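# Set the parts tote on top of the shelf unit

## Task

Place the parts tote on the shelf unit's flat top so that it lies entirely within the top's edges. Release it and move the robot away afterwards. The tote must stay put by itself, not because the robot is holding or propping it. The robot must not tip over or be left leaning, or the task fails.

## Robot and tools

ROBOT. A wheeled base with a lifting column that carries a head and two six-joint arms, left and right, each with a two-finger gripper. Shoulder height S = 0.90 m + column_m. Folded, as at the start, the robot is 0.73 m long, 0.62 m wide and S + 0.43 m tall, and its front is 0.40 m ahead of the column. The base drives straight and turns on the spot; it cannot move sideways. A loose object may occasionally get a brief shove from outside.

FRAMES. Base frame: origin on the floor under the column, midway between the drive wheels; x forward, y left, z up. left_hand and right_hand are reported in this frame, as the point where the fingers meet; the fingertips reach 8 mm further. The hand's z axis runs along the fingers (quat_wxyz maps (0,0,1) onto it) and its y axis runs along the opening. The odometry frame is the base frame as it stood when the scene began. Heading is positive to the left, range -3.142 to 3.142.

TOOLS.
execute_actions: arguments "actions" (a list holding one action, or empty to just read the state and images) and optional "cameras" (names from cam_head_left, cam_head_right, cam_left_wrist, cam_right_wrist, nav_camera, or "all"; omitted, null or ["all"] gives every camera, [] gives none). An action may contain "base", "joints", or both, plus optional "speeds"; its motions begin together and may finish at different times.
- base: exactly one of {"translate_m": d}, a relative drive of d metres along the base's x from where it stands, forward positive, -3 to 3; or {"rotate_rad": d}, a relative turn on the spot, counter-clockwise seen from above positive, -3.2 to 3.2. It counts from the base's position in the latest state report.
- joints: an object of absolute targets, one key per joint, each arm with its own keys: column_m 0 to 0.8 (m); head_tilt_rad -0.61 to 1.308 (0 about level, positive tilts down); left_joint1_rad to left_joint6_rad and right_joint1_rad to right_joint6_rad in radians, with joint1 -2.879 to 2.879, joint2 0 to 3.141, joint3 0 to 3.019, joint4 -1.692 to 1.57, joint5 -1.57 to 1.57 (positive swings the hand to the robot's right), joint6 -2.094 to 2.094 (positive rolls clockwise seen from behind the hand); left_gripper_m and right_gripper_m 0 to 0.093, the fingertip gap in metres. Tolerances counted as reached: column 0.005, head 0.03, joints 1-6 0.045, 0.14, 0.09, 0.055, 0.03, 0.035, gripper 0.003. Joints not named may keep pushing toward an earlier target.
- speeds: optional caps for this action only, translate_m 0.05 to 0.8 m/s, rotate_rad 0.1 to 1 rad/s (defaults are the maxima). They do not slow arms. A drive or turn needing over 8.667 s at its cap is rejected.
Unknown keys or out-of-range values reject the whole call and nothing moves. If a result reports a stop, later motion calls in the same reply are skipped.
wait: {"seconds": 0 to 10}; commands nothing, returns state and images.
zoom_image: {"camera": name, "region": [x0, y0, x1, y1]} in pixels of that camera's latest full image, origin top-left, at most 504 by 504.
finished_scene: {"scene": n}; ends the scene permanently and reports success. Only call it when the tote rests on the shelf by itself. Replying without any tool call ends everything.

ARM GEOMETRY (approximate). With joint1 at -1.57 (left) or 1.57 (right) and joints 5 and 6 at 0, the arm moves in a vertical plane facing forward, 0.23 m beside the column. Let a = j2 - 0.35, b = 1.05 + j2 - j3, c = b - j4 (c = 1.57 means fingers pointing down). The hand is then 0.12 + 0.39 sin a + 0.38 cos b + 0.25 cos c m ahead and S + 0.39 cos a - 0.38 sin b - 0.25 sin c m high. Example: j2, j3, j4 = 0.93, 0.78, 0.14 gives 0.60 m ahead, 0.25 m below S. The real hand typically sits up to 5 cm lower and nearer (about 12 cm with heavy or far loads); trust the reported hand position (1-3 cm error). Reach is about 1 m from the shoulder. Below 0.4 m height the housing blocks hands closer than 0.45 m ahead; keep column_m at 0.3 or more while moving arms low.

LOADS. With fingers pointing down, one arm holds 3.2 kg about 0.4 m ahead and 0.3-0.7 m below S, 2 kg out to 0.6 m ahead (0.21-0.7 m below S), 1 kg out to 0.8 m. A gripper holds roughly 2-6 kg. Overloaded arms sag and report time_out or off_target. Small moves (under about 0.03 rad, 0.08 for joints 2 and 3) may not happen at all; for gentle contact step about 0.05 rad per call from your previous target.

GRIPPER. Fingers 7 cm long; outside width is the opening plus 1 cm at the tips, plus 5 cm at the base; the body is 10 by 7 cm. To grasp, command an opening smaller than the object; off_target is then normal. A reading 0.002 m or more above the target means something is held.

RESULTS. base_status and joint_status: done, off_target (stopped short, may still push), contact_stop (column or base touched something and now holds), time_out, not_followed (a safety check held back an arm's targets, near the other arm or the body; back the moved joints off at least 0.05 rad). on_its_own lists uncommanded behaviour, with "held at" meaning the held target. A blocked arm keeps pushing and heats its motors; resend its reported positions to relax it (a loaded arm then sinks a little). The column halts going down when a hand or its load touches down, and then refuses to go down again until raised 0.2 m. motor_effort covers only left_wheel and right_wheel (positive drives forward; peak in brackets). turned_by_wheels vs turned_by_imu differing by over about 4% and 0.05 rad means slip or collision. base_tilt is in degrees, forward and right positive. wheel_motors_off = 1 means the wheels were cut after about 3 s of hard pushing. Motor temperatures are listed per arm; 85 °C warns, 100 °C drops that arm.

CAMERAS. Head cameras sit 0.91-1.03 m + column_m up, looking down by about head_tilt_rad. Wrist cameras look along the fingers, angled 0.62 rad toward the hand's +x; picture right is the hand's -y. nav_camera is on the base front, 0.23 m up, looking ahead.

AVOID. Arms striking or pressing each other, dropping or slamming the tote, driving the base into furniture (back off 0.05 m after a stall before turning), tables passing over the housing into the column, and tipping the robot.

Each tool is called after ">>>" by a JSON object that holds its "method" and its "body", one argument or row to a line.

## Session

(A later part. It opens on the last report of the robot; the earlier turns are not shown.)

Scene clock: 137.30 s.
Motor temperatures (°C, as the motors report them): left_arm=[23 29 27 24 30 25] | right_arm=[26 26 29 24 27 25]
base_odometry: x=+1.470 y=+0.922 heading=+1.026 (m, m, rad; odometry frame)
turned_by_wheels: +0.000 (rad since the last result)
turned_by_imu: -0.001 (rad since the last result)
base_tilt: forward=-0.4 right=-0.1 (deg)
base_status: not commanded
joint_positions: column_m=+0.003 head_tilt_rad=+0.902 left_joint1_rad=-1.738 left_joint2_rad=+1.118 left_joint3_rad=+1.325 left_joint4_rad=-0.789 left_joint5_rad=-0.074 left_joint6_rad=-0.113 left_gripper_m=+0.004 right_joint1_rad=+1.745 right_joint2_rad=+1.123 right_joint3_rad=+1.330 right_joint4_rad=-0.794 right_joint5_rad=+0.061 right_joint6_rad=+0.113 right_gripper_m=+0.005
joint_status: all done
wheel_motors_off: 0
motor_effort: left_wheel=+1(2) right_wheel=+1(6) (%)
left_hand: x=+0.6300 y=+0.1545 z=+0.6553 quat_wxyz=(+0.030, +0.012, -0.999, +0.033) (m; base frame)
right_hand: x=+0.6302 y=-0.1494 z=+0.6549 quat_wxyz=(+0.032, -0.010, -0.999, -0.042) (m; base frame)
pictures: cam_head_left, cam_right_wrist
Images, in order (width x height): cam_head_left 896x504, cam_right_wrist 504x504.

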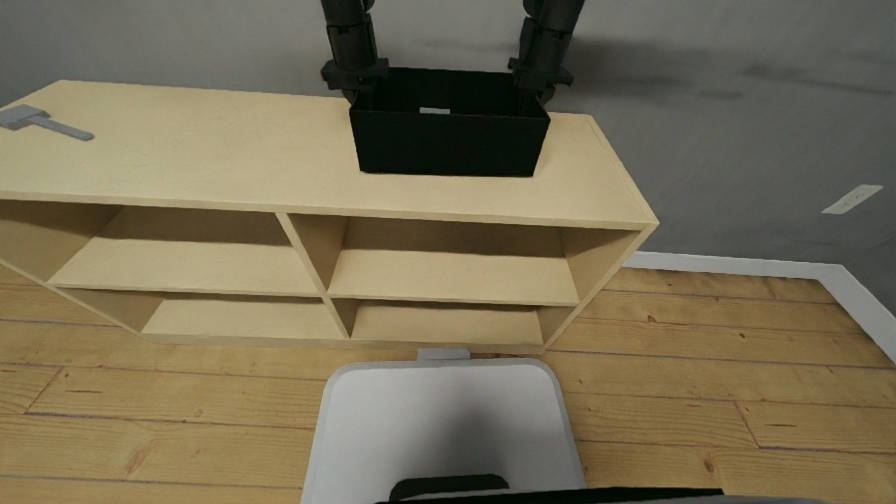

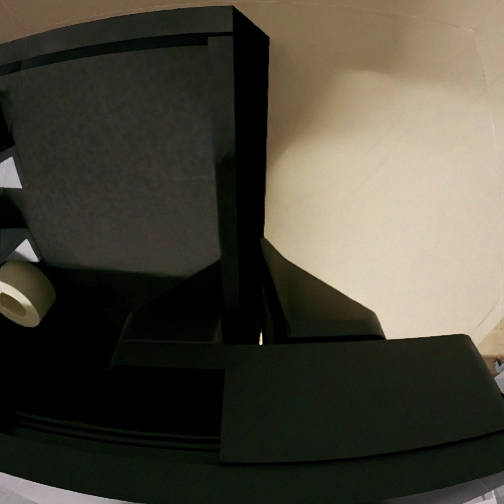

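>>> {"method": "execute_actions", "body": {
  "actions": [
    {"joints":{"left_joint2_rad":1.2,"right_joint2_rad":1.2,"left_joint3_rad":1.39,"right_joint3_rad":1.39}}
  ],
  "cameras": ["cam_head_left","cam_right_wrist"]
}}

Scene clock: 140.13 s.
Motor temperatures (°C, as the motors report them): left_arm=[23 29 27 24 32 25] | right_arm=[26 26 29 24 28 25]
base_odometry: x=+1.470 y=+0.922 heading=+1.026 (m, m, rad; odometry frame)
turned_by_wheels: +0.000 (rad since the last result)
turned_by_imu: +0.000 (rad since the last result)
base_tilt: forward=-0.4 right=-0.1 (deg)
base_status: not commanded
joint_positions: column_m=+0.003 head_tilt_rad=+0.902 left_joint1_rad=-1.734 left_joint2_rad=+1.141 left_joint3_rad=+1.364 left_joint4_rad=-0.790 left_joint5_rad=-0.075 left_joint6_rad=-0.111 left_gripper_m=+0.004 right_joint1_rad=+1.744 right_joint2_rad=+1.147 right_joint3_rad=+1.370 right_joint4_rad=-0.794 right_joint5_rad=+0.062 right_joint6_rad=+0.110 right_gripper_m=+0.005
joint_status: all done
wheel_motors_off: 0
motor_effort: left_wheel=+1(2) right_wheel=+1(0) (%)
left_hand: x=+0.6451 y=+0.1550 z=+0.6533 quat_wxyz=(+0.022, +0.012, -0.999, +0.031) (m; base frame)
right_hand: x=+0.6452 y=-0.1486 z=+0.6522 quat_wxyz=(+0.024, -0.009, -0.999, -0.041) (m; base frame)
pictures: cam_head_left, cam_right_wrist
Images, in order (width x height): cam_head_left 896x504, cam_right_wrist 504x504.

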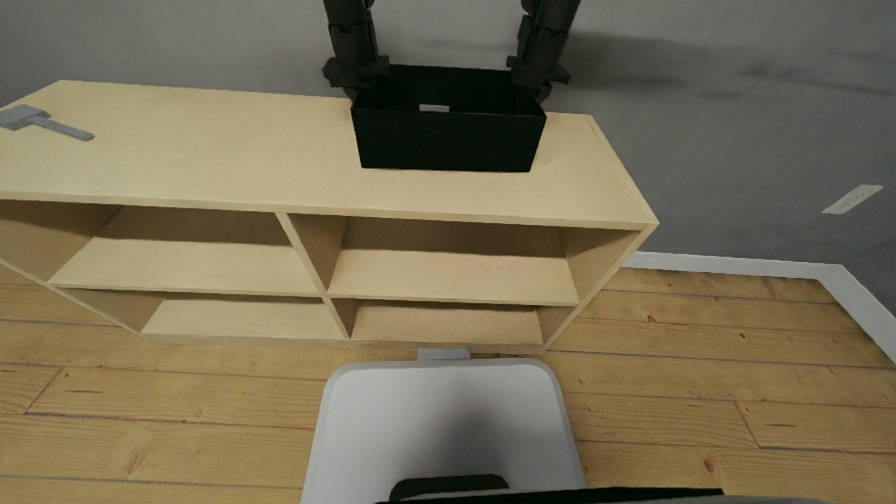

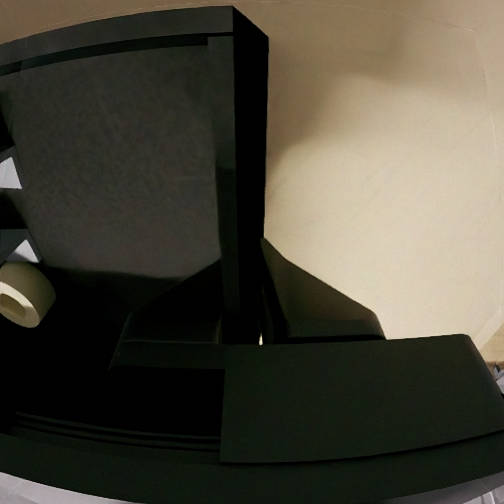

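Seated. Release, raise, back off.

>>> {"method": "execute_actions", "body": {
  "actions": [
    {"joints":{"left_gripper_m":0.04,"right_gripper_m":0.04,"left_joint2_rad":1.14,"right_joint2_rad":1.14,"left_joint3_rad":1.36,"right_joint3_rad":1.36}}
  ],
  "cameras": []
}}

>>> {"method": "execute_actions", "body": {
  "actions": [
    {"joints":{"column_m":0.2}}
  ],
  "cameras": ["cam_head_left"]
}}

>>> {"method": "execute_actions", "body": {
  "actions": [
    {"base":{"translate_m":-0.7}}
  ],
  "cameras": ["cam_head_left","nav_camera"]
}}

Scene clock: 143.70 s.
Motor temperatures (°C, as the motors report them): left_arm=[23 28 27 24 33 25] | right_arm=[26 26 29 24 28 25]
base_odometry: x=+1.470 y=+0.922 heading=+1.026 (m, m, rad; odometry frame)
turned_by_wheels: +0.000 (rad since the last result)
turned_by_imu: -0.001 (rad since the last result)
base_tilt: forward=-0.4 right=-0.1 (deg)
base_status: not commanded
joint_positions: column_m=+0.003 head_tilt_rad=+0.902 left_joint1_rad=-1.736 left_joint2_rad=+1.141 left_joint3_rad=+1.364 left_joint4_rad=-0.790 left_joint5_rad=-0.002 left_joint6_rad=-0.109 left_gripper_m=+0.040 right_joint1_rad=+1.737 right_joint2_rad=+1.147 right_joint3_rad=+1.353 right_joint4_rad=-0.794 right_joint5_rad=+0.003 right_joint6_rad=+0.108 right_gripper_m=+0.040
joint_status: all done
wheel_motors_off: 0
motor_effort: left_wheel=+0(2) right_wheel=+1(1) (%)
left_hand: x=+0.6440 y=+0.1418 z=+0.6547 quat_wxyz=(+0.025, +0.012, -0.997, +0.068) (m; base frame)
right_hand: x=+0.6356 y=-0.1423 z=+0.6487 quat_wxyz=(+0.036, -0.010, -0.997, -0.067) (m; base frame)
pictures: none
No camera images: the call's "cameras" was empty. Leave "cameras" out to get every camera's image.

Scene clock: 146.87 s.
Motor temperatures (°C, as the motors report them): left_arm=[23 29 27 24 31 25] | right_arm=[26 27 28 24 27 25]
base_odometry: x=+1.470 y=+0.922 heading=+1.026 (m, m, rad; odometry frame)
turned_by_wheels: +0.000 (rad since the last result)
turned_by_imu: +0.000 (rad since the last result)
base_tilt: forward=-0.4 right=-0.1 (deg)
base_status: not commanded
joint_positions: column_m=+0.200 head_tilt_rad=+0.902 left_joint1_rad=-1.736 left_joint2_rad=+1.141 left_joint3_rad=+1.363 left_joint4_rad=-0.790 left_joint5_rad=-0.002 left_joint6_rad=-0.109 left_gripper_m=+0.040 right_joint1_rad=+1.737 right_joint2_rad=+1.147 right_joint3_rad=+1.353 right_joint4_rad=-0.794 right_joint5_rad=+0.003 right_joint6_rad=+0.108 right_gripper_m=+0.040
joint_status: all done
wheel_motors_off: 0
motor_effort: left_wheel=+0(1) right_wheel=+0(0) (%)
left_hand: x=+0.6436 y=+0.1418 z=+0.8516 quat_wxyz=(+0.025, +0.012, -0.997, +0.068) (m; base frame)
right_hand: x=+0.6355 y=-0.1422 z=+0.8458 quat_wxyz=(+0.036, -0.010, -0.997, -0.067) (m; base frame)
pictures: cam_head_left
Images, in order (width x height): cam_head_left 896x504.

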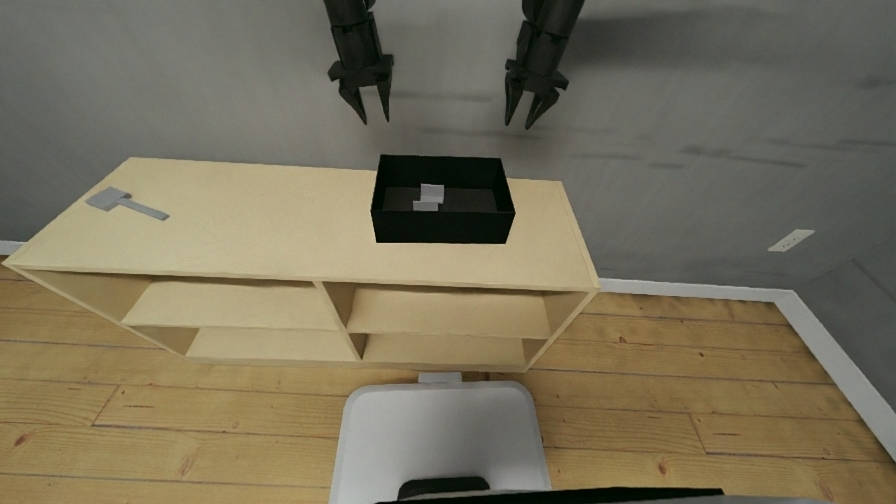

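Scene clock: 149.83 s.
Motor temperatures (°C, as the motors report them): left_arm=[23 29 27 24 31 25] | right_arm=[26 27 28 24 27 25]
base_odometry: x=+1.107 y=+0.323 heading=+1.028 (m, m, rad; odometry frame)
turned_by_wheels: +0.002 (rad since the last result)
turned_by_imu: +0.002 (rad since the last result)
base_tilt: forward=-0.4 right=-0.1 (deg)
base_status: done
joint_positions: column_m=+0.200 head_tilt_rad=+0.902 left_joint1_rad=-1.736 left_joint2_rad=+1.141 left_joint3_rad=+1.360 left_joint4_rad=-0.790 left_joint5_rad=-0.002 left_joint6_rad=-0.109 left_gripper_m=+0.040 right_joint1_rad=+1.737 right_joint2_rad=+1.147 right_joint3_rad=+1.351 right_joint4_rad=-0.794 right_joint5_rad=+0.002 right_joint6_rad=+0.108 right_gripper_m=+0.040
joint_status: not commanded
wheel_motors_off: 0
motor_effort: left_wheel=+2(45) right_wheel=+0(31) (%)
left_hand: x=+0.6420 y=+0.1418 z=+0.8509 quat_wxyz=(+0.027, +0.012, -0.997, +0.068) (m; base frame)
right_hand: x=+0.6345 y=-0.1422 z=+0.8454 quat_wxyz=(+0.037, -0.010, -0.997, -0.067) (m; base frame)
pictures: cam_head_left, nav_camera
Images, in order (width x height): cam_head_left 896x504, nav_camera 896x504.

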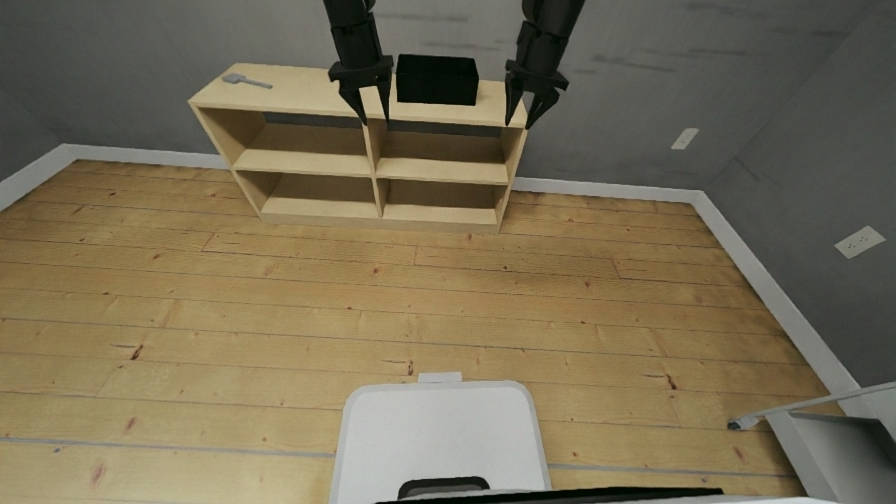

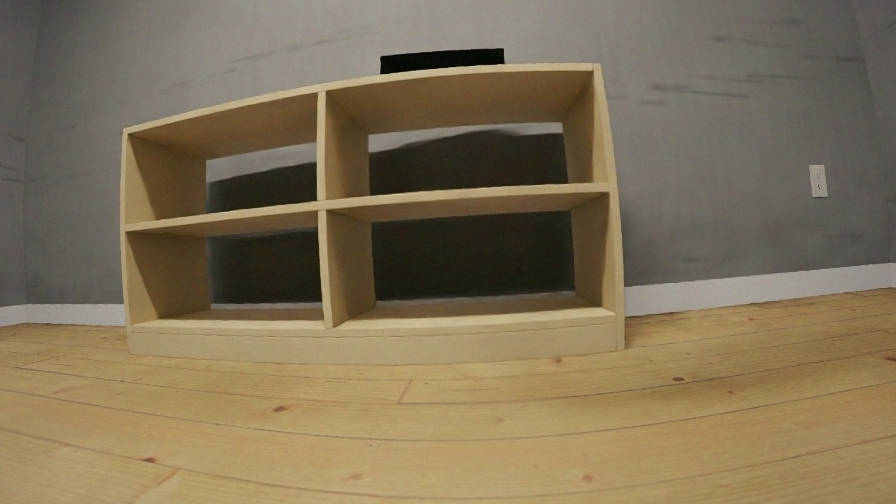

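>>> {"method": "finished_scene", "body": {
  "scene": 1
}}

The scene is finished: the task was done.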